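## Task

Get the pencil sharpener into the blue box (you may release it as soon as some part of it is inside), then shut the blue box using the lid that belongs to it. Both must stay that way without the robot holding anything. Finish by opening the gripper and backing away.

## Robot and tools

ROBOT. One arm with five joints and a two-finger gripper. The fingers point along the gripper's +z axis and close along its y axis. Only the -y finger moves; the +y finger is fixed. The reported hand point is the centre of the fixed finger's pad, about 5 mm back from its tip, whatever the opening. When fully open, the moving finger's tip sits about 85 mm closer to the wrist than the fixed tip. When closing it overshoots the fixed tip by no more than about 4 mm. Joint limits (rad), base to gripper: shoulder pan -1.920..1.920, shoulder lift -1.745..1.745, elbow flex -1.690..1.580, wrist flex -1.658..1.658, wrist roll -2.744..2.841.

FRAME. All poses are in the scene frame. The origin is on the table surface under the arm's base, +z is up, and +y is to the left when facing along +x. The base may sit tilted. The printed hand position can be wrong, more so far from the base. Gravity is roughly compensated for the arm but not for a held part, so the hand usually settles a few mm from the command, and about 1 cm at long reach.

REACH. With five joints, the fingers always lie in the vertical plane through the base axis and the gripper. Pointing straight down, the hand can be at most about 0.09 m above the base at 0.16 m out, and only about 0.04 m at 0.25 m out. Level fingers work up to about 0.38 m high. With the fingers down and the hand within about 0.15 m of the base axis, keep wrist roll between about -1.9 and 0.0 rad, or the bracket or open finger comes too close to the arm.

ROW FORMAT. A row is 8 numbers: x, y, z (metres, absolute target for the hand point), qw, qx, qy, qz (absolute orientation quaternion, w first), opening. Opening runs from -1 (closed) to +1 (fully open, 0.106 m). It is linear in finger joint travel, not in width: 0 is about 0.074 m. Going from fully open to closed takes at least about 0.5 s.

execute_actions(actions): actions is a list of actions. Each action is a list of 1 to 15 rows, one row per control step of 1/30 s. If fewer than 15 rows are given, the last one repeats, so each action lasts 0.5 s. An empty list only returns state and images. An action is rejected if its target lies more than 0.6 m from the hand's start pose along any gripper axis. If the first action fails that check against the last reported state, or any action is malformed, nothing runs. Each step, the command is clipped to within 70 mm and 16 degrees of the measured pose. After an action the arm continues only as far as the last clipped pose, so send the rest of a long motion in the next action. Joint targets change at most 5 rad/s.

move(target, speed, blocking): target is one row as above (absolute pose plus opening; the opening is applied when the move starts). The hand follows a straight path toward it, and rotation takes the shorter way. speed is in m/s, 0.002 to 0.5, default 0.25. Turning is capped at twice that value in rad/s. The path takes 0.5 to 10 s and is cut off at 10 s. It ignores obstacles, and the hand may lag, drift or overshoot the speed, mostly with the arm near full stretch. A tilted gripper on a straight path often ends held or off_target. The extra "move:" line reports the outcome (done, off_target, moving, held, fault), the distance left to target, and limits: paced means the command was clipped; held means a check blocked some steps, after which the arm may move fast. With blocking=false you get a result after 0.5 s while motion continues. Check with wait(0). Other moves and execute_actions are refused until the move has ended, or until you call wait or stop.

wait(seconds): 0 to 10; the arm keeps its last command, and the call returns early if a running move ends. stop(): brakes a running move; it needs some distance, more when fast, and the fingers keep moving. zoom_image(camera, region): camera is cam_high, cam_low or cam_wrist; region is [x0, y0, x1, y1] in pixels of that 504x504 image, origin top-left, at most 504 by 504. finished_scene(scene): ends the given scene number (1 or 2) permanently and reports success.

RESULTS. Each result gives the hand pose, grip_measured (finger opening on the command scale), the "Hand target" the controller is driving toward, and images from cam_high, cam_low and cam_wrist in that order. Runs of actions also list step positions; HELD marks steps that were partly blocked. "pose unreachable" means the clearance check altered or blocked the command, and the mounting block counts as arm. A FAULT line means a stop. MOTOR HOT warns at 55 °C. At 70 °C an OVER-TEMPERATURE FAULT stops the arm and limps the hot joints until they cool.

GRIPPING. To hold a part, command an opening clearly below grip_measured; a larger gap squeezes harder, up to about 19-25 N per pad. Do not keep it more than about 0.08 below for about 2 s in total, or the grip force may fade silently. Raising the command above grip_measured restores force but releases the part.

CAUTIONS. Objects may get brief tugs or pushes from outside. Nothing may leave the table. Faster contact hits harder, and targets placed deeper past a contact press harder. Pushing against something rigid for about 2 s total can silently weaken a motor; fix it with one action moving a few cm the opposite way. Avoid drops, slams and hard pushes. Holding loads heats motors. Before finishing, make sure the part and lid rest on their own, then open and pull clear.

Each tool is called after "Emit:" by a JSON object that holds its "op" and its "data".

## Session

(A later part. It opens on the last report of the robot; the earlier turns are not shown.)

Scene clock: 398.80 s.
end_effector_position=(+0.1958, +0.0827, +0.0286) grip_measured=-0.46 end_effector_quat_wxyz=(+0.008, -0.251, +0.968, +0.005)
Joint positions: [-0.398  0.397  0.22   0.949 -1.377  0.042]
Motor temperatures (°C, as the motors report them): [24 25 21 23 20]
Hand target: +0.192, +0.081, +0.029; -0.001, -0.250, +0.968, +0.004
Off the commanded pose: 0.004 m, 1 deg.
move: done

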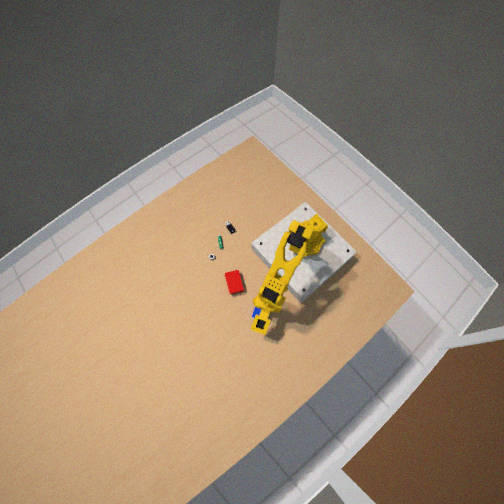

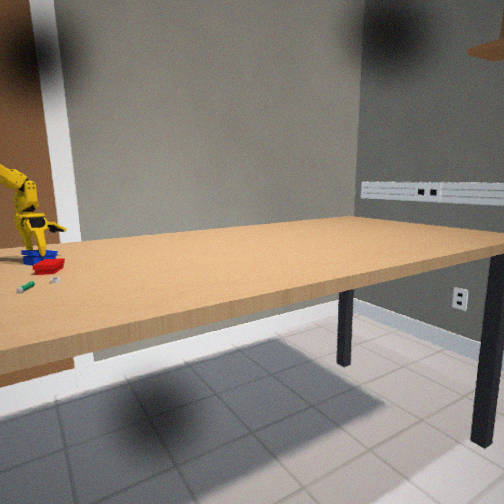

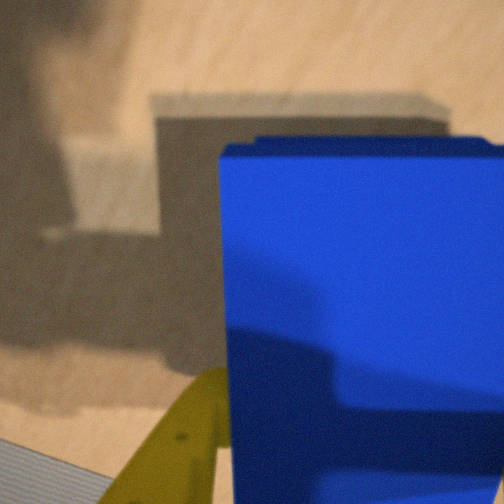

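Emit:
{"op": "move", "data": {"target": [0.189,0.081,0.013,0,-0.25,0.968,0,-0.6], "speed": 0.008}}

Emit:
{"op": "zoom_image", "data": {"camera": "cam_low", "region": [0,220,90,290]}}

Scene clock: 418.20 s.
end_effector_position=(+0.1962, +0.0829, +0.0233) grip_measured=-0.46 end_effector_quat_wxyz=(+0.018, -0.251, +0.968, +0.006)
Joint positions: [-0.398  0.403  0.258  0.885 -1.377  0.042]
Motor temperatures (°C, as the motors report them): [24 26 21 23 20]
Hand target: +0.189, +0.081, +0.013; -0.001, -0.250, +0.968, +0.004
Off the commanded pose: 0.013 m, 2 deg.
move: off_target

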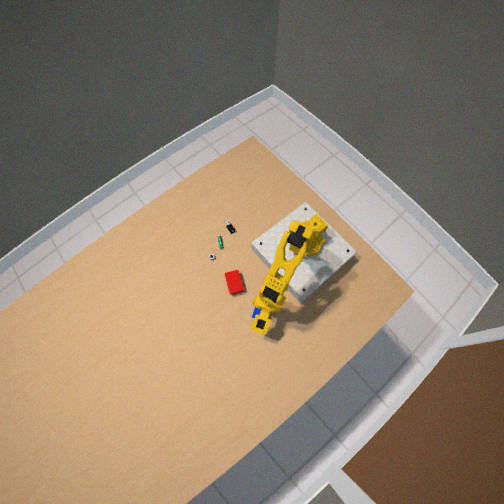

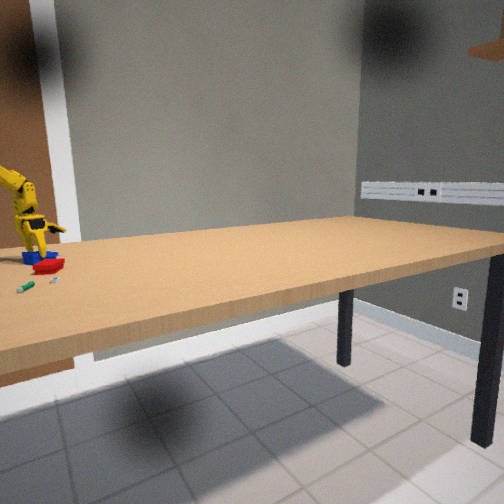

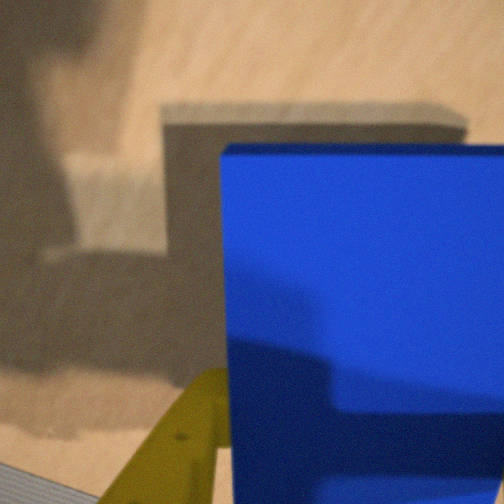

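Region (0, 220, 90, 290) of cam_low's 504x504 image, scaled by 5.600, with more detail than that image has.

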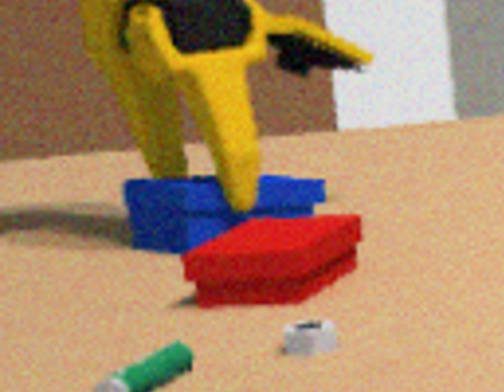

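Emit:
{"op": "execute_actions", "data": {"actions": [[[0.192,0.082,0.02,0,-0.25,0.968,0,0.2]],[[0.192,0.082,0.02,0,-0.25,0.968,0,0.2]],[[0.192,0.082,0.045,0,-0.25,0.968,0,0.2]],[[0.19,0.082,0.075,0,-0.25,0.968,0,-0.2]],[[0.2,0.066,0.06,0,-0.25,0.968,0,-1]],[[0.2,0.066,0.04,0,-0.25,0.968,0,-1]],[[0.2,0.066,0.028,0,-0.25,0.968,0,-1]],[[0.2,0.066,0.02,0,-0.25,0.968,0,-1]],[[0.2,0.066,0.02,0,-0.25,0.968,0,-1]],[[0.19,0.075,0.07,0,-0.25,0.968,0,-1]],[[0.16,0.11,0.12,0,-0.25,0.968,0,-1]],[[0.16,0.11,0.12,0,-0.25,0.968,0,-1]]]}}

Emit:
{"op": "zoom_image", "data": {"camera": "cam_low", "region": [0,220,90,290]}}

Scene clock: 431.43 s.
end_effector_position=(+0.1611, +0.1099, +0.1206) grip_measured=-0.99 end_effector_quat_wxyz=(+0.005, -0.252, +0.968, +0.004)
Joint positions: [-0.596  0.02   0.025  1.526 -1.574  0.003]
Motor temperatures (°C, as the motors report them): [24 26 21 23 20]
Hand target: +0.160, +0.110, +0.120; -0.001, -0.250, +0.968, +0.002
Off the commanded pose: 0.001 m, 1 deg.
Step readings (end_effector_position; steps 1 to 15: 1st action; 16 to 30: 2nd action; 31 to 45: 3rd action; 46 to 60: 4th action; 61 to 75: 5th action; 76 to 90: 6th action; 91 to 105: 7th action; 106 to 120: 8th action; 121 to 135: 9th action; 136 to 150: 10th action; 151 to 165: 11th action; 166 to 180: 12th action):
0: (+0.1962, +0.0829, +0.0233)
1: (+0.1964, +0.0829, +0.0236)
2: (+0.1966, +0.0830, +0.0235)
4: (+0.1959, +0.0827, +0.0232)
8: (+0.1954, +0.0825, +0.0231)
15: (+0.1951, +0.0824, +0.0231)
16: (+0.1951, +0.0824, +0.0231)
17: (+0.1949, +0.0824, +0.0228)
19: (+0.1949, +0.0824, +0.0228)
23: (+0.1953, +0.0825, +0.0230)
30: (+0.1953, +0.0825, +0.0230)
31: (+0.1950, +0.0824, +0.0230)
32: (+0.1951, +0.0824, +0.0238)
34: (+0.1932, +0.0816, +0.0311)
38: (+0.1914, +0.0809, +0.0409)
45: (+0.1905, +0.0806, +0.0418)
46: (+0.1905, +0.0805, +0.0421)
47: (+0.1914, +0.0808, +0.0439)
49: (+0.1921, +0.0810, +0.0560)
53: (+0.1903, +0.0802, +0.0703)
60: (+0.1890, +0.0797, +0.0721)
61: (+0.1890, +0.0797, +0.0721)
62: (+0.1896, +0.0793, +0.0718)
64: (+0.1941, +0.0738, +0.0676)
68: (+0.1983, +0.0674, +0.0636)
75: (+0.1986, +0.0668, +0.0631)
76: (+0.1986, +0.0668, +0.0631)
77: (+0.1988, +0.0669, +0.0612)
79: (+0.1989, +0.0670, +0.0525)
83: (+0.2024, +0.0681, +0.0461)
90: (+0.2030, +0.0683, +0.0455)
91: (+0.2032, +0.0683, +0.0455)
92: (+0.2022, +0.0681, +0.0434)
94: (+0.2015, +0.0679, +0.0369)
98: (+0.2035, +0.0685, +0.0354)
105: (+0.2039, +0.0686, +0.0354)
106: (+0.2037, +0.0686, +0.0351)
107: (+0.2038, +0.0686, +0.0341)
109: (+0.2053, +0.0691, +0.0336)
113: (+0.2068, +0.0695, +0.0334)
120: (+0.2068, +0.0695, +0.0334)
121: (+0.2068, +0.0695, +0.0334)
122: (+0.2070, +0.0696, +0.0334)
124: (+0.2070, +0.0696, +0.0334)
128: (+0.2073, +0.0696, +0.0334)
135: (+0.2073, +0.0696, +0.0334)
136: (+0.2073, +0.0696, +0.0334)
137: (+0.2072, +0.0707, +0.0342)
139: (+0.2028, +0.0731, +0.0420)
143: (+0.1920, +0.0738, +0.0618)
150: (+0.1890, +0.0734, +0.0665)
151: (+0.1891, +0.0737, +0.0669)
152: (+0.1888, +0.0750, +0.0687)
154: (+0.1805, +0.0857, +0.0818)
158: (+0.1636, +0.1055, +0.1089)
165: (+0.1613, +0.1100, +0.1200)
166: (+0.1615, +0.1102, +0.1205)
167: (+0.1613, +0.1100, +0.1204)
169: (+0.1613, +0.1100, +0.1207)
173: (+0.1611, +0.1099, +0.1206)
180: end_effector_position above

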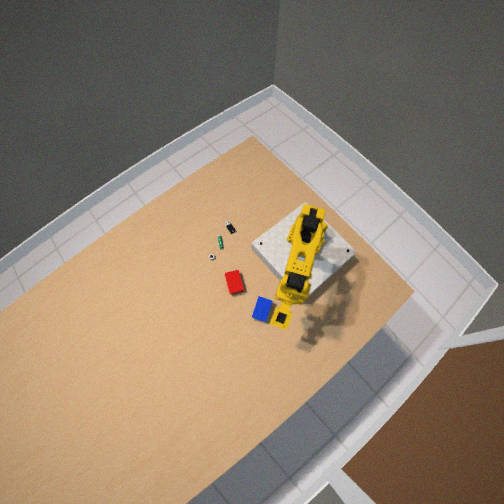

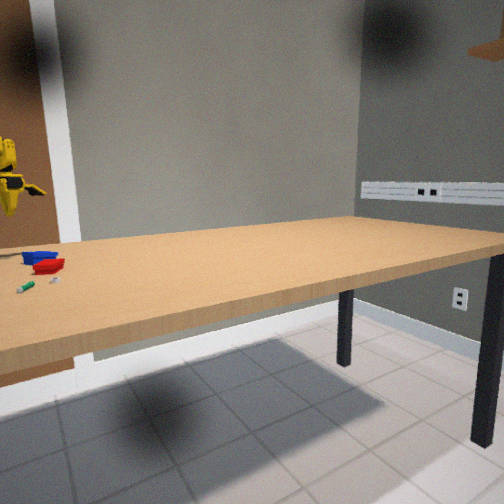

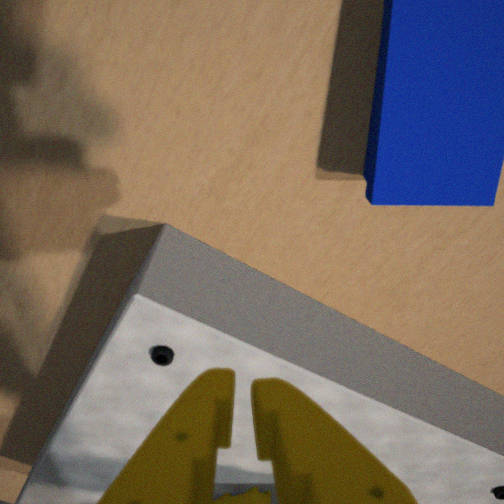

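Region (0, 220, 90, 290) of cam_low's 504x504 image, scaled by 5.600, with more detail than that image has.

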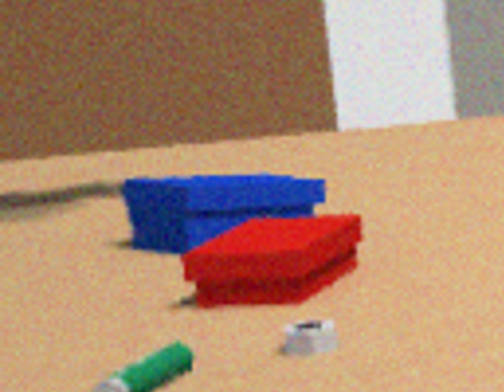

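Emit:
{"op": "execute_actions", "data": {"actions": [[[0.19,0.075,0.075,0,-0.25,0.968,0,-1]],[[0.205,0.068,0.055,0,-0.25,0.968,0,-1]],[[0.205,0.068,0.04,0,-0.25,0.968,0,-1]],[[0.205,0.068,0.026,0,-0.25,0.968,0,-1]],[[0.2,0.065,0.024,0,-0.25,0.968,0,-1]],[[0.195,0.062,0.022,0,-0.25,0.968,0,-1]],[[0.19,0.058,0.02,0,-0.25,0.968,0,-1]],[[0.19,0.058,0.02,0,-0.25,0.968,0,-1]]]}}

Emit:
{"op": "zoom_image", "data": {"camera": "cam_low", "region": [0,220,90,290]}}

Scene clock: 454.43 s.
end_effector_position=(+0.2063, +0.0676, +0.0336) grip_measured=-0.99 end_effector_quat_wxyz=(+0.045, -0.254, +0.966, +0.005)
Joint positions: [-0.317  0.327  0.29   0.874 -1.29   0.003]
Motor temperatures (°C, as the motors report them): [24 26 21 23 20]
Hand target: +0.190, +0.059, +0.021; +0.000, -0.250, +0.968, +0.004
Off the commanded pose: 0.023 m, 5 deg.
Step readings (end_effector_position; steps 1 to 15: 1st action; 16 to 30: 2nd action; 31 to 45: 3rd action; 46 to 60: 4th action; 61 to 75: 5th action; 76 to 90: 6th action; 91 to 105: 7th action; 106 to 120: 8th action):
0: (+0.1611, +0.1099, +0.1206)
1: (+0.1611, +0.1099, +0.1206)
2: (+0.1613, +0.1089, +0.1190)
4: (+0.1660, +0.0980, +0.1043)
8: (+0.1841, +0.0778, +0.0840)
15: (+0.1914, +0.0765, +0.0802)
16: (+0.1918, +0.0763, +0.0802)
17: (+0.1930, +0.0754, +0.0785)
19: (+0.1979, +0.0716, +0.0693)
23: (+0.2014, +0.0684, +0.0580)
30: (+0.2040, +0.0692, +0.0584)
31: (+0.2038, +0.0691, +0.0582)
32: (+0.2039, +0.0691, +0.0565)
34: (+0.2046, +0.0694, +0.0496)
38: (+0.2076, +0.0704, +0.0459)
45: (+0.2082, +0.0705, +0.0457)
46: (+0.2080, +0.0705, +0.0454)
47: (+0.2070, +0.0702, +0.0432)
49: (+0.2061, +0.0700, +0.0359)
53: (+0.2081, +0.0706, +0.0343)
60: (+0.2081, +0.0706, +0.0340)
61: (+0.2081, +0.0706, +0.0340)
62: (+0.2082, +0.0703, +0.0339)
64: (+0.2082, +0.0703, +0.0339)
68: (+0.2081, +0.0702, +0.0338)
75: (+0.2081, +0.0702, +0.0337)
76: (+0.2083, +0.0703, +0.0340)
77: (+0.2079, +0.0698, +0.0338)
79: (+0.2081, +0.0699, +0.0340)
83: (+0.2079, +0.0698, +0.0338)
90: (+0.2080, +0.0699, +0.0339)
91: (+0.2079, +0.0698, +0.0337)
92: (+0.2077, +0.0694, +0.0338)
94: (+0.2065, +0.0684, +0.0337)
98: (+0.2065, +0.0676, +0.0335)
105: (+0.2062, +0.0676, +0.0333)
106: (+0.2064, +0.0676, +0.0336)
107: (+0.2063, +0.0676, +0.0336)
109: (+0.2063, +0.0676, +0.0336)
113: (+0.2063, +0.0676, +0.0336)
120: end_effector_position above

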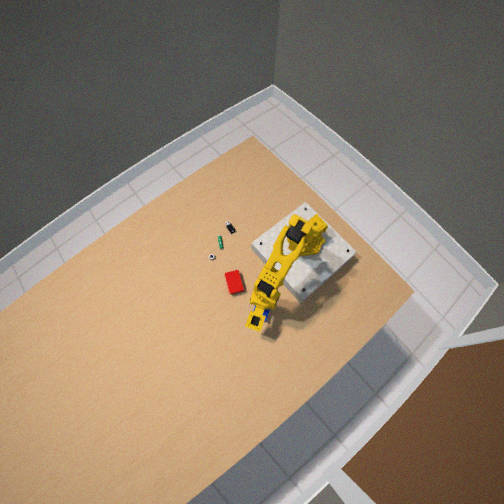

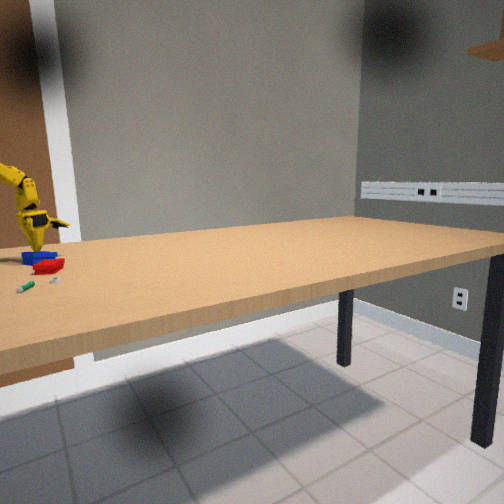

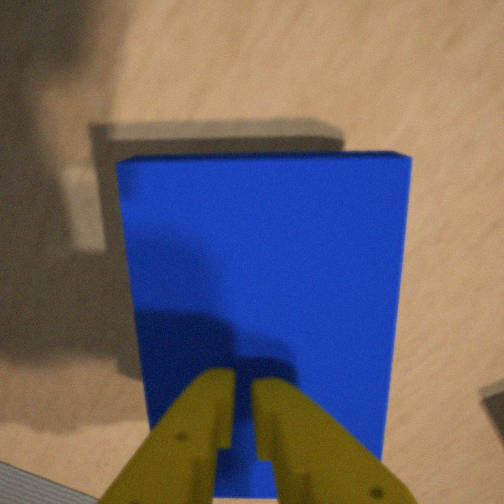

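Region (0, 220, 90, 290) of cam_low's 504x504 image, scaled by 5.600, with more detail than that image has.

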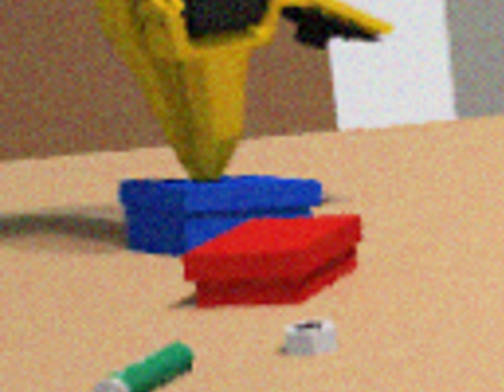

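Emit:
{"op": "move", "data": {"target": [0.19,0.062,0.08,0,-0.2,0.98,0,-1]}}

Emit:
{"op": "move", "data": {"target": [0.165,0.05,0.085,0.338,-0.147,0.929,0.054,-1]}}

Scene clock: 469.90 s.
end_effector_position=(+0.1881, +0.0621, +0.0765) grip_measured=-0.99 end_effector_quat_wxyz=(-0.004, -0.206, +0.979, +0.004)
Joint positions: [-0.317  0.138  0.204  1.247 -1.389  0.003]
Motor temperatures (°C, as the motors report them): [24 26 21 23 20]
Hand target: +0.189, +0.062, +0.079; -0.001, -0.200, +0.980, +0.004
Off the commanded pose: 0.004 m, 1 deg.
move: done

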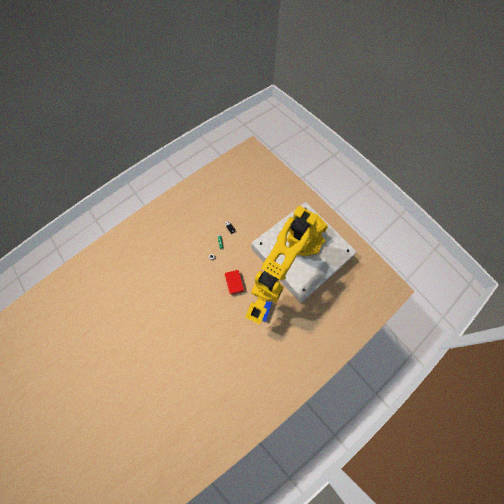

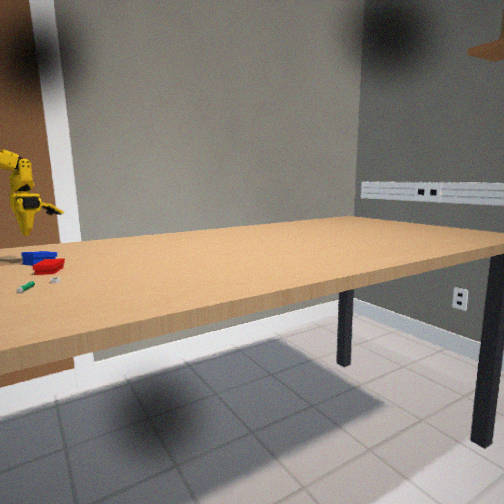

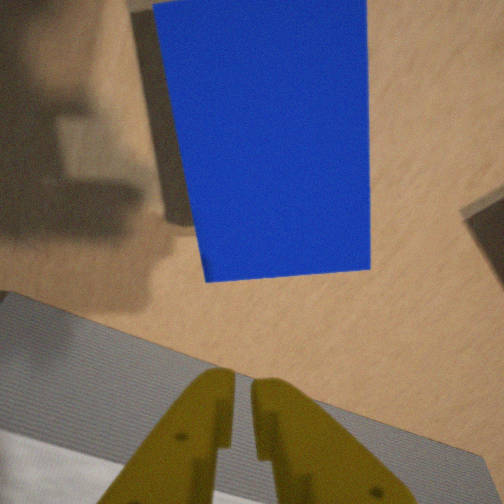

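Scene clock: 471.87 s.
end_effector_position=(+0.1656, +0.0525, +0.0887) grip_measured=-0.99 end_effector_quat_wxyz=(+0.344, -0.154, +0.926, +0.038)
Joint positions: [-0.3   -1.135  1.396  0.615 -1.454  0.003]
Motor temperatures (°C, as the motors report them): [24 26 21 23 20]
Hand target: +0.164, +0.051, +0.086; +0.340, -0.146, +0.928, +0.038
Off the commanded pose: 0.005 m, 2 deg.
move: done

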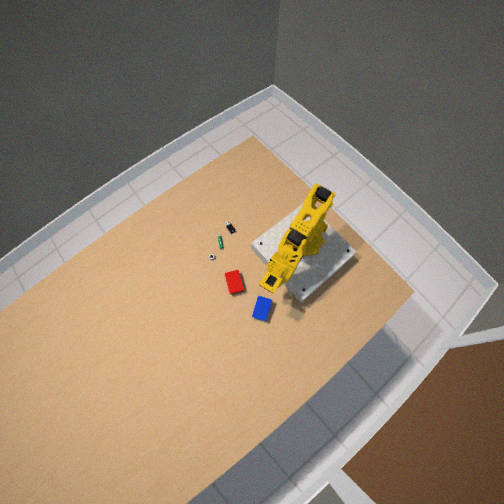

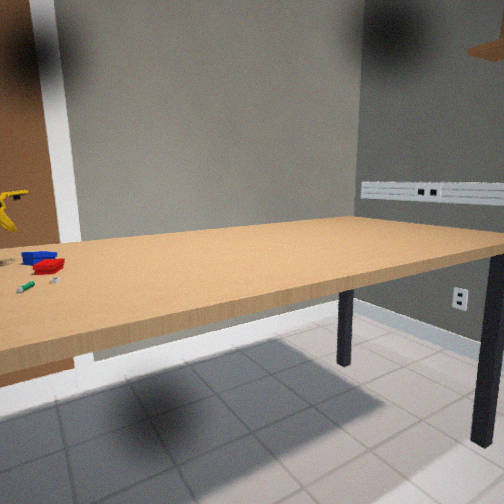

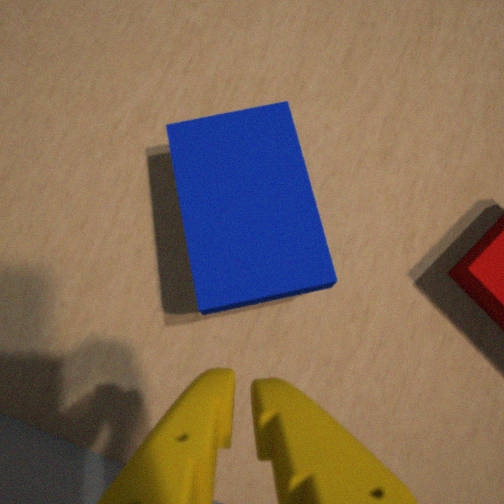

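Emit:
{"op": "execute_actions", "data": {"actions": [[[0.182,0.056,0.06,0,-0.25,0.968,0,-1]],[[0.184,0.055,0.04,0,-0.25,0.968,0,-1]],[[0.184,0.055,0.022,0,-0.25,0.968,0,-1]],[[0.184,0.055,0.018,0,-0.25,0.968,0,-1]],[[0.195,0.06,0.055,0,-0.25,0.968,0,-1]],[[0.215,0.073,0.055,0,-0.25,0.968,0,-1]],[[0.216,0.073,0.038,0,-0.25,0.968,0,-1]],[[0.216,0.073,0.02,0,-0.25,0.968,0,-1]],[[0.216,0.073,0.016,0,-0.25,0.968,0,-1]],[[0.205,0.07,0.065,0,-0.25,0.968,0,-1]]]}}

Emit:
{"op": "zoom_image", "data": {"camera": "cam_low", "region": [0,220,90,290]}}

Scene clock: 493.83 s.
end_effector_position=(+0.2085, +0.0697, +0.0643) grip_measured=-0.99 end_effector_quat_wxyz=(+0.008, -0.251, +0.968, +0.004)
Joint positions: [-0.325  0.327  0.034  1.205 -1.304  0.003]
Motor temperatures (°C, as the motors report them): [24 26 21 23 20]
Hand target: +0.204, +0.070, +0.064; -0.001, -0.250, +0.968, +0.004
Off the commanded pose: 0.004 m, 1 deg.
Step readings (end_effector_position; steps 1 to 15: 1st action; 16 to 30: 2nd action; 31 to 45: 3rd action; 46 to 60: 4th action; 61 to 75: 5th action; 76 to 90: 6th action; 91 to 105: 7th action; 106 to 120: 8th action; 121 to 135: 9th action; 136 to 150: 10th action):
0: (+0.1656, +0.0525, +0.0887)
1: (+0.1657, +0.0523, +0.0887)
2: (+0.1661, +0.0524, +0.0887)
4: (+0.1683, +0.0527, +0.0849)
8: (+0.1705, +0.0533, +0.0707)
15: (+0.1803, +0.0560, +0.0603)
16: (+0.1807, +0.0561, +0.0595)
17: (+0.1803, +0.0560, +0.0576)
19: (+0.1804, +0.0558, +0.0499)
23: (+0.1829, +0.0565, +0.0410)
30: (+0.1854, +0.0571, +0.0410)
31: (+0.1856, +0.0572, +0.0408)
32: (+0.1846, +0.0569, +0.0392)
34: (+0.1860, +0.0570, +0.0359)
38: (+0.1886, +0.0577, +0.0354)
45: (+0.1889, +0.0578, +0.0351)
46: (+0.1891, +0.0578, +0.0351)
47: (+0.1894, +0.0579, +0.0349)
49: (+0.1908, +0.0583, +0.0347)
53: (+0.1916, +0.0585, +0.0345)
60: (+0.1916, +0.0585, +0.0345)
61: (+0.1919, +0.0586, +0.0347)
62: (+0.1930, +0.0589, +0.0352)
64: (+0.1970, +0.0599, +0.0419)
68: (+0.1956, +0.0594, +0.0526)
75: (+0.1964, +0.0596, +0.0563)
76: (+0.1967, +0.0596, +0.0565)
77: (+0.1967, +0.0603, +0.0563)
79: (+0.2018, +0.0647, +0.0546)
83: (+0.2152, +0.0707, +0.0569)
90: (+0.2185, +0.0716, +0.0590)
91: (+0.2186, +0.0717, +0.0589)
92: (+0.2176, +0.0714, +0.0568)
94: (+0.2170, +0.0713, +0.0489)
98: (+0.2189, +0.0719, +0.0436)
105: (+0.2192, +0.0720, +0.0433)
106: (+0.2192, +0.0720, +0.0430)
107: (+0.2186, +0.0718, +0.0409)
109: (+0.2179, +0.0717, +0.0325)
113: (+0.2216, +0.0728, +0.0319)
120: (+0.2218, +0.0729, +0.0316)
121: (+0.2218, +0.0729, +0.0316)
122: (+0.2223, +0.0730, +0.0313)
124: (+0.2235, +0.0734, +0.0310)
128: (+0.2243, +0.0736, +0.0311)
135: (+0.2243, +0.0736, +0.0311)
136: (+0.2243, +0.0736, +0.0311)
137: (+0.2235, +0.0737, +0.0314)
139: (+0.2171, +0.0722, +0.0376)
143: (+0.2095, +0.0697, +0.0584)
150: end_effector_position above

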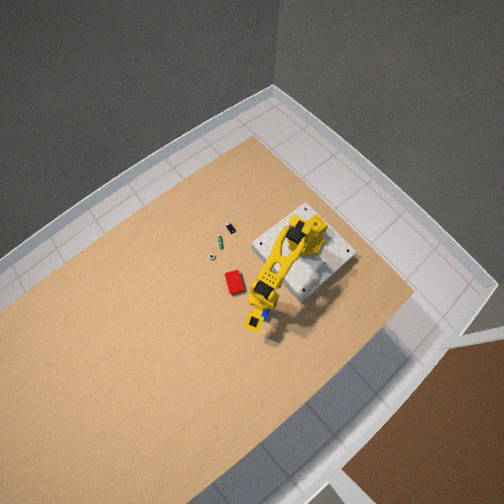

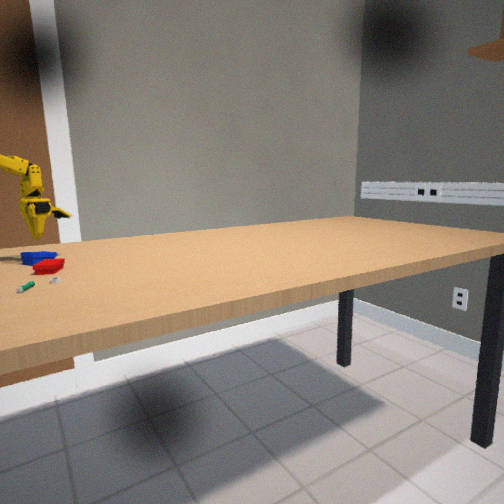

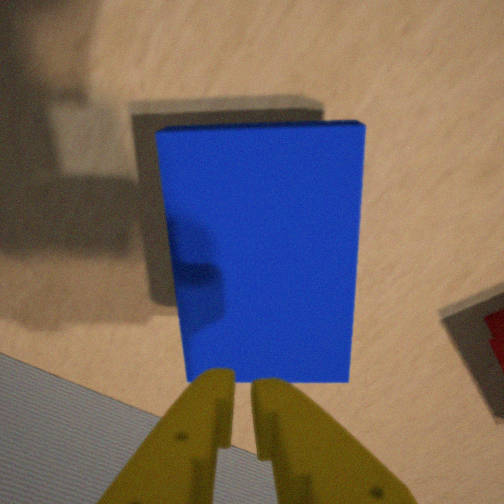

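Region (0, 220, 90, 290) of cam_low's 504x504 image, scaled by 5.600, with more detail than that image has.

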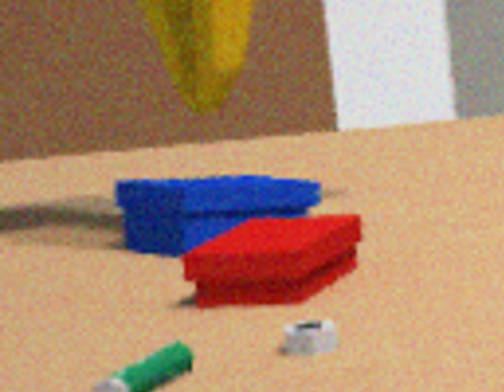

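Emit:
{"op": "execute_actions", "data": {"actions": [[[0.19,0.083,0.065,0,-0.25,0.968,0,0.2]],[[0.188,0.083,0.045,0,-0.25,0.968,0,0.2]],[[0.187,0.083,0.03,0,-0.25,0.968,0,0.2]],[[0.187,0.082,0.019,0,-0.25,0.968,0,0.2]],[[0.187,0.08,0.019,0,-0.25,0.968,0,0.2]]]}}

Emit:
{"op": "zoom_image", "data": {"camera": "cam_low", "region": [0,220,90,290]}}

Scene clock: 510.60 s.
end_effector_position=(+0.1908, +0.0829, +0.0236) grip_measured=+0.19 end_effector_quat_wxyz=(+0.010, -0.251, +0.968, +0.005)
Joint positions: [-0.408  0.383  0.287  0.891 -1.386  0.084]
Motor temperatures (°C, as the motors report them): [24 26 21 23 20]
Hand target: +0.187, +0.080, +0.019; -0.000, -0.250, +0.968, +0.004
Off the commanded pose: 0.007 m, 1 deg.
Step readings (end_effector_position; steps 1 to 15: 1st action; 16 to 30: 2nd action; 31 to 45: 3rd action; 46 to 60: 4th action; 61 to 75: 5th action):
0: (+0.2085, +0.0697, +0.0643)
1: (+0.2085, +0.0697, +0.0643)
2: (+0.2070, +0.0707, +0.0647)
4: (+0.1989, +0.0761, +0.0645)
8: (+0.1909, +0.0812, +0.0640)
15: (+0.1918, +0.0822, +0.0652)
16: (+0.1918, +0.0822, +0.0652)
17: (+0.1910, +0.0819, +0.0635)
19: (+0.1897, +0.0818, +0.0565)
23: (+0.1915, +0.0826, +0.0511)
30: (+0.1931, +0.0832, +0.0511)
31: (+0.1927, +0.0830, +0.0506)
32: (+0.1916, +0.0826, +0.0483)
34: (+0.1893, +0.0818, +0.0401)
38: (+0.1909, +0.0828, +0.0354)
45: (+0.1914, +0.0830, +0.0351)
46: (+0.1914, +0.0830, +0.0349)
47: (+0.1903, +0.0826, +0.0328)
49: (+0.1895, +0.0823, +0.0271)
53: (+0.1911, +0.0830, +0.0244)
60: (+0.1914, +0.0831, +0.0241)
61: (+0.1914, +0.0831, +0.0241)
62: (+0.1907, +0.0828, +0.0238)
64: (+0.1906, +0.0828, +0.0236)
68: (+0.1908, +0.0829, +0.0236)
75: end_effector_position above

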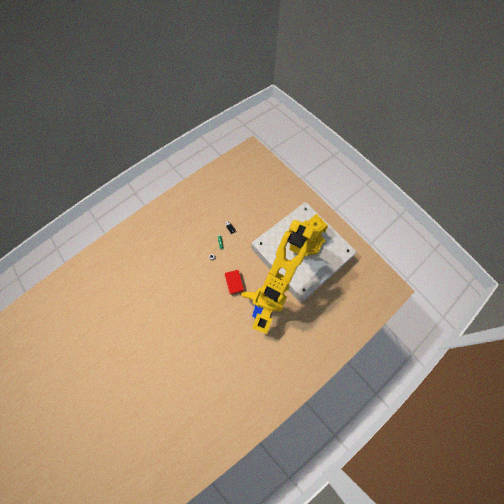

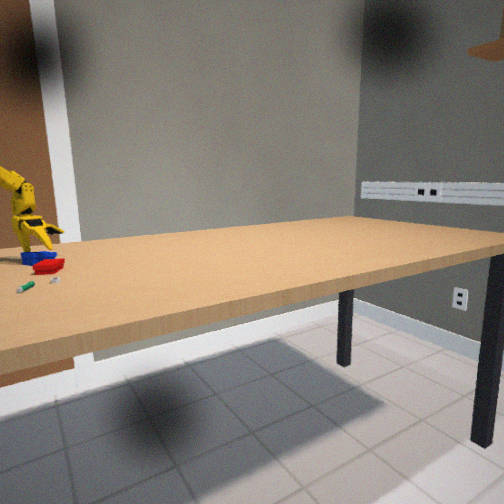

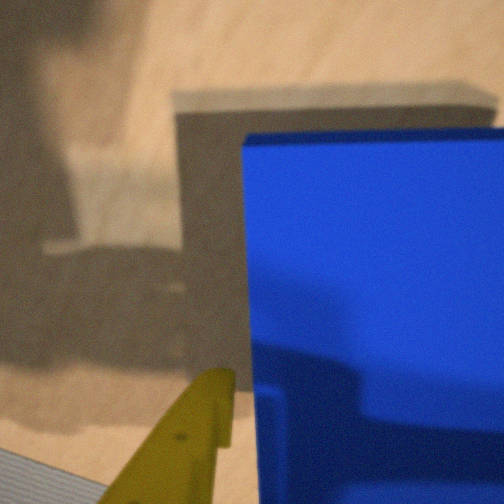

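Region (0, 220, 90, 290) of cam_low's 504x504 image, scaled by 5.600, with more detail than that image has.

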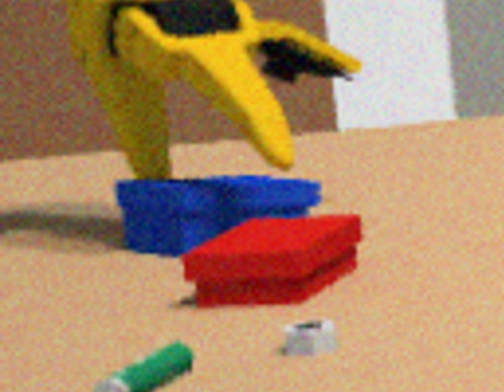

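Emit:
{"op": "execute_actions", "data": {"actions": [[[0.19,0.076,0.019,0,-0.25,0.968,0,0.2]],[[0.19,0.076,0.019,0,-0.25,0.968,0,-0.3]],[[0.19,0.076,0.019,0,-0.25,0.968,0,-0.6]],[[0.19,0.077,0.026,0,-0.25,0.968,0,-0.6]],[[0.189,0.077,0.031,0,-0.25,0.968,0,-0.6]]]}}

Emit:
{"op": "zoom_image", "data": {"camera": "cam_low", "region": [0,220,90,290]}}

Scene clock: 519.17 s.
end_effector_position=(+0.1886, +0.0772, +0.0289) grip_measured=-0.46 end_effector_quat_wxyz=(-0.001, -0.249, +0.968, +0.004)
Joint positions: [-0.386  0.354  0.286  0.944 -1.369  0.043]
Motor temperatures (°C, as the motors report them): [24 26 21 23 20]
Hand target: +0.189, +0.077, +0.031; -0.001, -0.250, +0.968, +0.004
Off the commanded pose: 0.002 m, 0 deg.
Step readings (end_effector_position; steps 1 to 15: 1st action; 16 to 30: 2nd action; 31 to 45: 3rd action; 46 to 60: 4th action; 61 to 75: 5th action):
0: (+0.1908, +0.0829, +0.0236)
1: (+0.1908, +0.0829, +0.0236)
2: (+0.1912, +0.0820, +0.0236)
4: (+0.1918, +0.0798, +0.0233)
8: (+0.1922, +0.0786, +0.0233)
15: (+0.1920, +0.0785, +0.0230)
16: (+0.1920, +0.0785, +0.0230)
17: (+0.1920, +0.0785, +0.0230)
19: (+0.1920, +0.0785, +0.0230)
23: (+0.1920, +0.0785, +0.0230)
30: (+0.1920, +0.0785, +0.0230)
31: (+0.1920, +0.0785, +0.0230)
32: (+0.1920, +0.0785, +0.0230)
34: (+0.1920, +0.0785, +0.0230)
38: (+0.1920, +0.0785, +0.0230)
45: (+0.1920, +0.0785, +0.0230)
46: (+0.1920, +0.0785, +0.0230)
47: (+0.1918, +0.0784, +0.0233)
49: (+0.1899, +0.0778, +0.0233)
53: (+0.1891, +0.0775, +0.0237)
60: (+0.1891, +0.0775, +0.0237)
61: (+0.1890, +0.0774, +0.0240)
62: (+0.1887, +0.0773, +0.0248)
64: (+0.1887, +0.0773, +0.0272)
68: (+0.1888, +0.0773, +0.0289)
75: end_effector_position above

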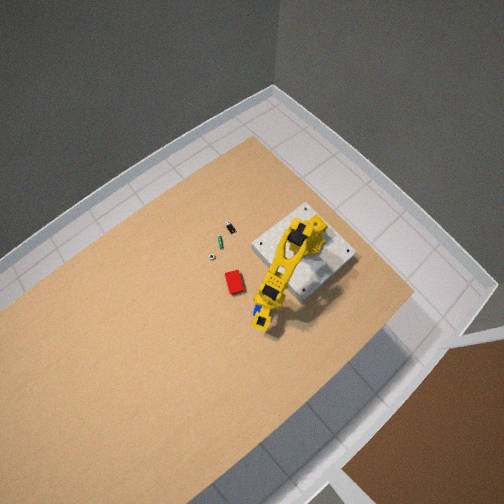

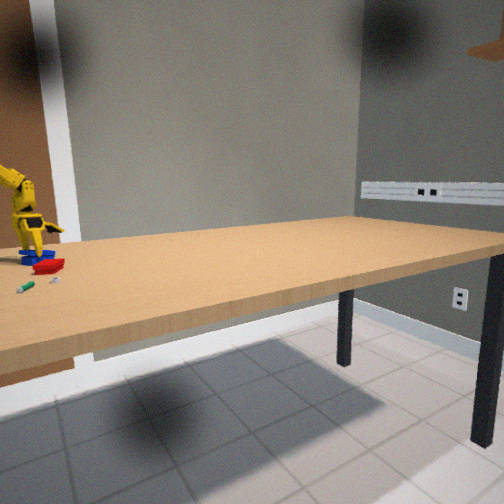

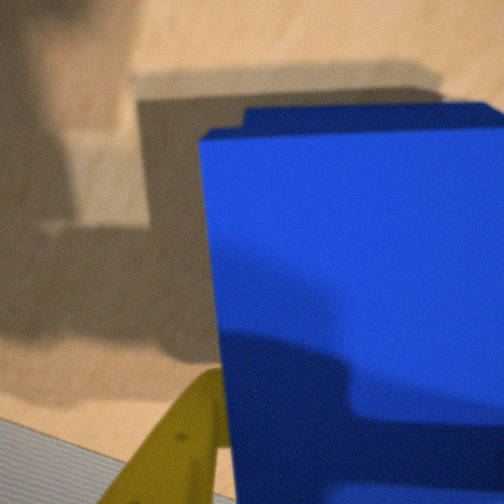

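Region (0, 220, 90, 290) of cam_low's 504x504 image, scaled by 5.600, with more detail than that image has.

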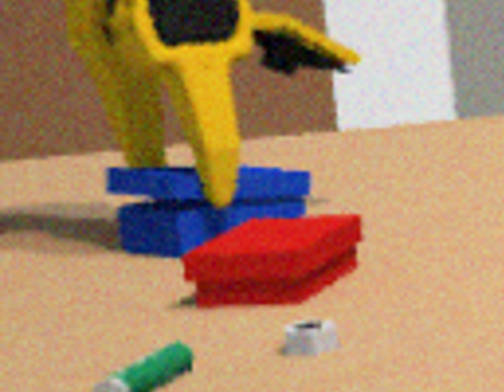

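Emit:
{"op": "move", "data": {"target": [0.190,0.077,0.023,0,-0.25,0.968,0,-0.6], "speed": 0.01}}

Emit:
{"op": "zoom_image", "data": {"camera": "cam_low", "region": [0,220,90,290]}}

Scene clock: 528.43 s.
end_effector_position=(+0.1902, +0.0778, +0.0264) grip_measured=-0.45 end_effector_quat_wxyz=(+0.003, -0.249, +0.968, +0.004)
Joint positions: [-0.386  0.368  0.286  0.921 -1.369  0.043]
Motor temperatures (°C, as the motors report them): [24 26 21 23 20]
Hand target: +0.190, +0.077, +0.023; +0.000, -0.250, +0.968, +0.004
Off the commanded pose: 0.004 m, 1 deg.
move: done

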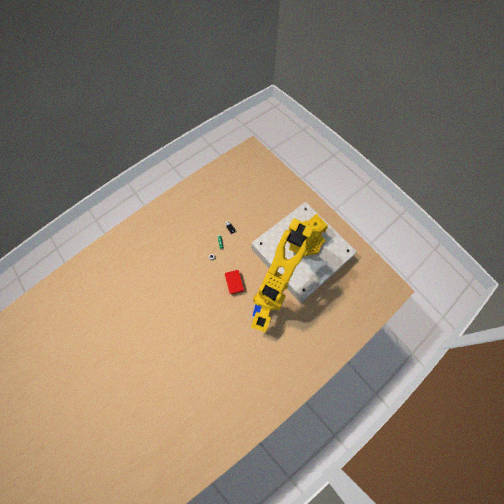

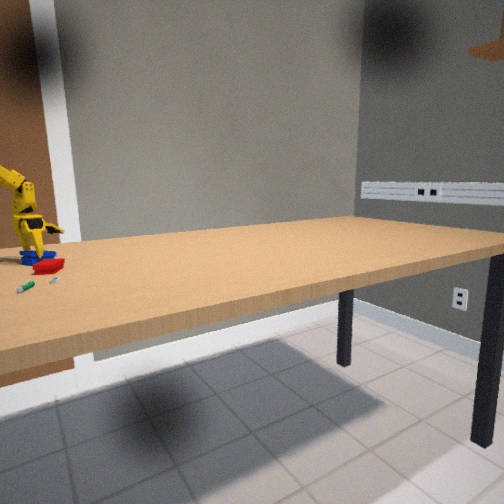

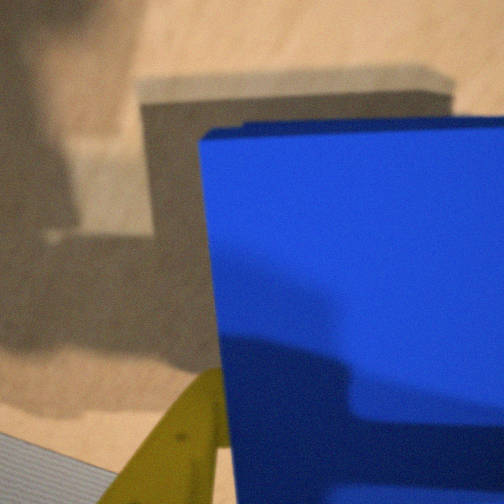

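Region (0, 220, 90, 290) of cam_low's 504x504 image, scaled by 5.600, with more detail than that image has.

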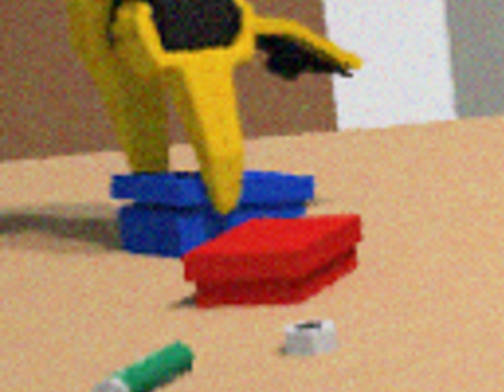

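Emit:
{"op": "move", "data": {"target": [0.189,0.0745,0.014,0,-0.25,0.968,0,-0.6], "speed": 0.008}}

Emit:
{"op": "execute_actions", "data": {"actions": [[[0.189,0.077,0.018,0,-0.25,0.968,0,0.2]],[[0.189,0.077,0.018,0,-0.25,0.968,0,0.2]],[[0.189,0.077,0.045,0,-0.25,0.968,0,0.2]],[[0.188,0.077,0.075,0,-0.25,0.968,0,-0.2]],[[0.197,0.062,0.06,0,-0.25,0.968,0,-1]],[[0.197,0.062,0.04,0,-0.25,0.968,0,-1]],[[0.197,0.062,0.028,0,-0.25,0.968,0,-1]],[[0.196,0.062,0.02,0,-0.25,0.968,0,-1]],[[0.19,0.07,0.07,0,-0.25,0.968,0,-1]],[[0.16,0.11,0.12,0,-0.25,0.968,0,-1]]]}}

Emit:
{"op": "zoom_image", "data": {"camera": "cam_low", "region": [0,220,90,290]}}

Scene clock: 542.83 s.
end_effector_position=(+0.1931, +0.0786, +0.0219) grip_measured=-0.45 end_effector_quat_wxyz=(+0.012, -0.250, +0.968, +0.005)
Joint positions: [-0.384  0.391  0.29   0.875 -1.365  0.043]
Motor temperatures (°C, as the motors report them): [24 26 21 23 20]
Hand target: +0.188, +0.074, +0.014; -0.002, -0.250, +0.968, +0.004
Off the commanded pose: 0.010 m, 2 deg.
move: done

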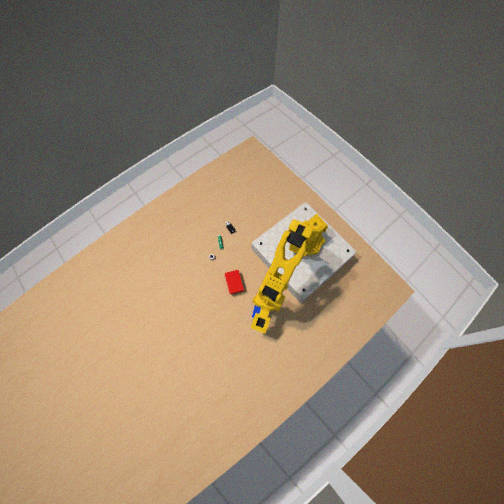

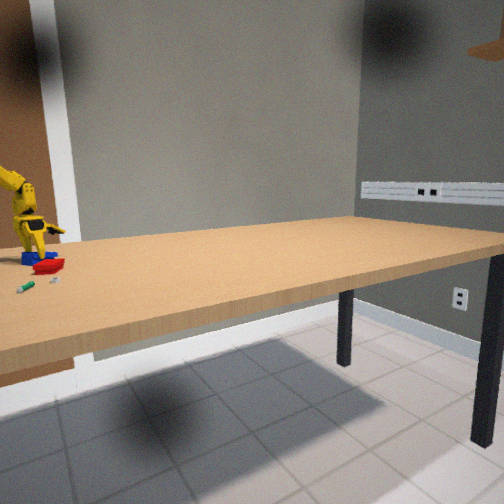

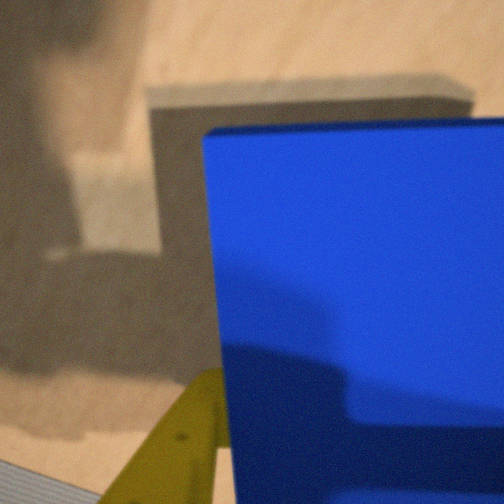

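Scene clock: 547.83 s.
end_effector_position=(+0.1614, +0.1101, +0.1208) grip_measured=-0.99 end_effector_quat_wxyz=(+0.008, -0.251, +0.968, +0.005)
Joint positions: [-0.596  0.014  0.031  1.52  -1.575  0.003]
Motor temperatures (°C, as the motors report them): [24 26 21 23 20]
Hand target: +0.160, +0.111, +0.120; -0.001, -0.250, +0.968, +0.002
Off the commanded pose: 0.002 m, 1 deg.
Step readings (end_effector_position; steps 1 to 15: 1st action; 16 to 30: 2nd action; 31 to 45: 3rd action; 46 to 60: 4th action; 61 to 75: 5th action; 76 to 90: 6th action; 91 to 105: 7th action; 106 to 120: 8th action; 121 to 135: 9th action; 136 to 150: 10th action):
0: (+0.1931, +0.0786, +0.0219)
1: (+0.1931, +0.0786, +0.0219)
2: (+0.1931, +0.0786, +0.0219)
4: (+0.1931, +0.0786, +0.0219)
8: (+0.1931, +0.0786, +0.0219)
15: (+0.1931, +0.0786, +0.0219)
16: (+0.1931, +0.0786, +0.0219)
17: (+0.1931, +0.0786, +0.0219)
19: (+0.1931, +0.0786, +0.0219)
23: (+0.1931, +0.0786, +0.0219)
30: (+0.1931, +0.0786, +0.0219)
31: (+0.1931, +0.0786, +0.0219)
32: (+0.1933, +0.0786, +0.0227)
34: (+0.1909, +0.0777, +0.0300)
38: (+0.1885, +0.0768, +0.0406)
45: (+0.1874, +0.0764, +0.0422)
46: (+0.1877, +0.0765, +0.0423)
47: (+0.1885, +0.0768, +0.0444)
49: (+0.1899, +0.0771, +0.0563)
53: (+0.1880, +0.0763, +0.0704)
60: (+0.1870, +0.0760, +0.0721)
61: (+0.1870, +0.0760, +0.0721)
62: (+0.1876, +0.0752, +0.0718)
64: (+0.1921, +0.0698, +0.0679)
68: (+0.1963, +0.0638, +0.0643)
75: (+0.1969, +0.0636, +0.0641)
76: (+0.1967, +0.0636, +0.0638)
77: (+0.1966, +0.0636, +0.0618)
79: (+0.1959, +0.0634, +0.0525)
83: (+0.1992, +0.0644, +0.0458)
90: (+0.2000, +0.0647, +0.0452)
91: (+0.2000, +0.0647, +0.0452)
92: (+0.1990, +0.0644, +0.0428)
94: (+0.1982, +0.0642, +0.0365)
98: (+0.2000, +0.0644, +0.0353)
105: (+0.2005, +0.0646, +0.0353)
106: (+0.2005, +0.0646, +0.0353)
107: (+0.2006, +0.0646, +0.0344)
109: (+0.2018, +0.0650, +0.0337)
113: (+0.2032, +0.0653, +0.0335)
120: (+0.2036, +0.0655, +0.0336)
121: (+0.2036, +0.0655, +0.0336)
122: (+0.2043, +0.0663, +0.0345)
124: (+0.2007, +0.0687, +0.0420)
128: (+0.1913, +0.0689, +0.0618)
135: (+0.1890, +0.0685, +0.0668)
136: (+0.1888, +0.0684, +0.0668)
137: (+0.1885, +0.0699, +0.0685)
139: (+0.1808, +0.0811, +0.0816)
143: (+0.1635, +0.1044, +0.1085)
150: end_effector_position above

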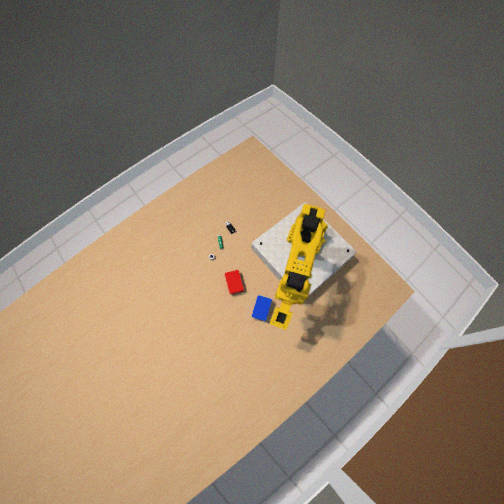

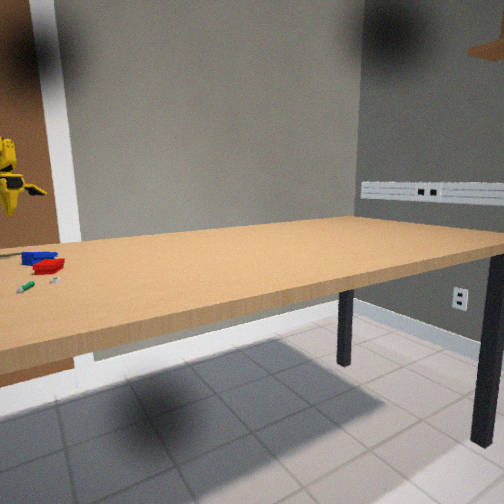

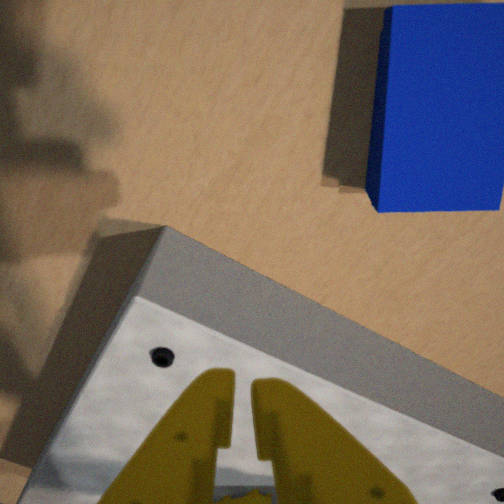

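Region (0, 220, 90, 290) of cam_low's 504x504 image, scaled by 5.600, with more detail than that image has.

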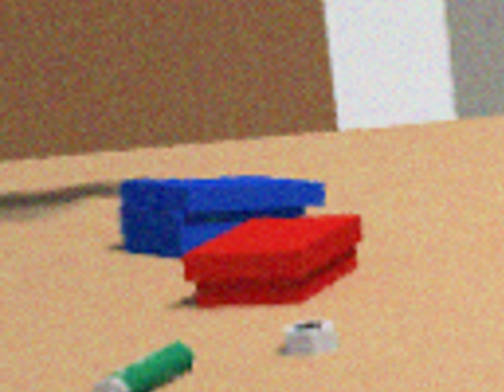

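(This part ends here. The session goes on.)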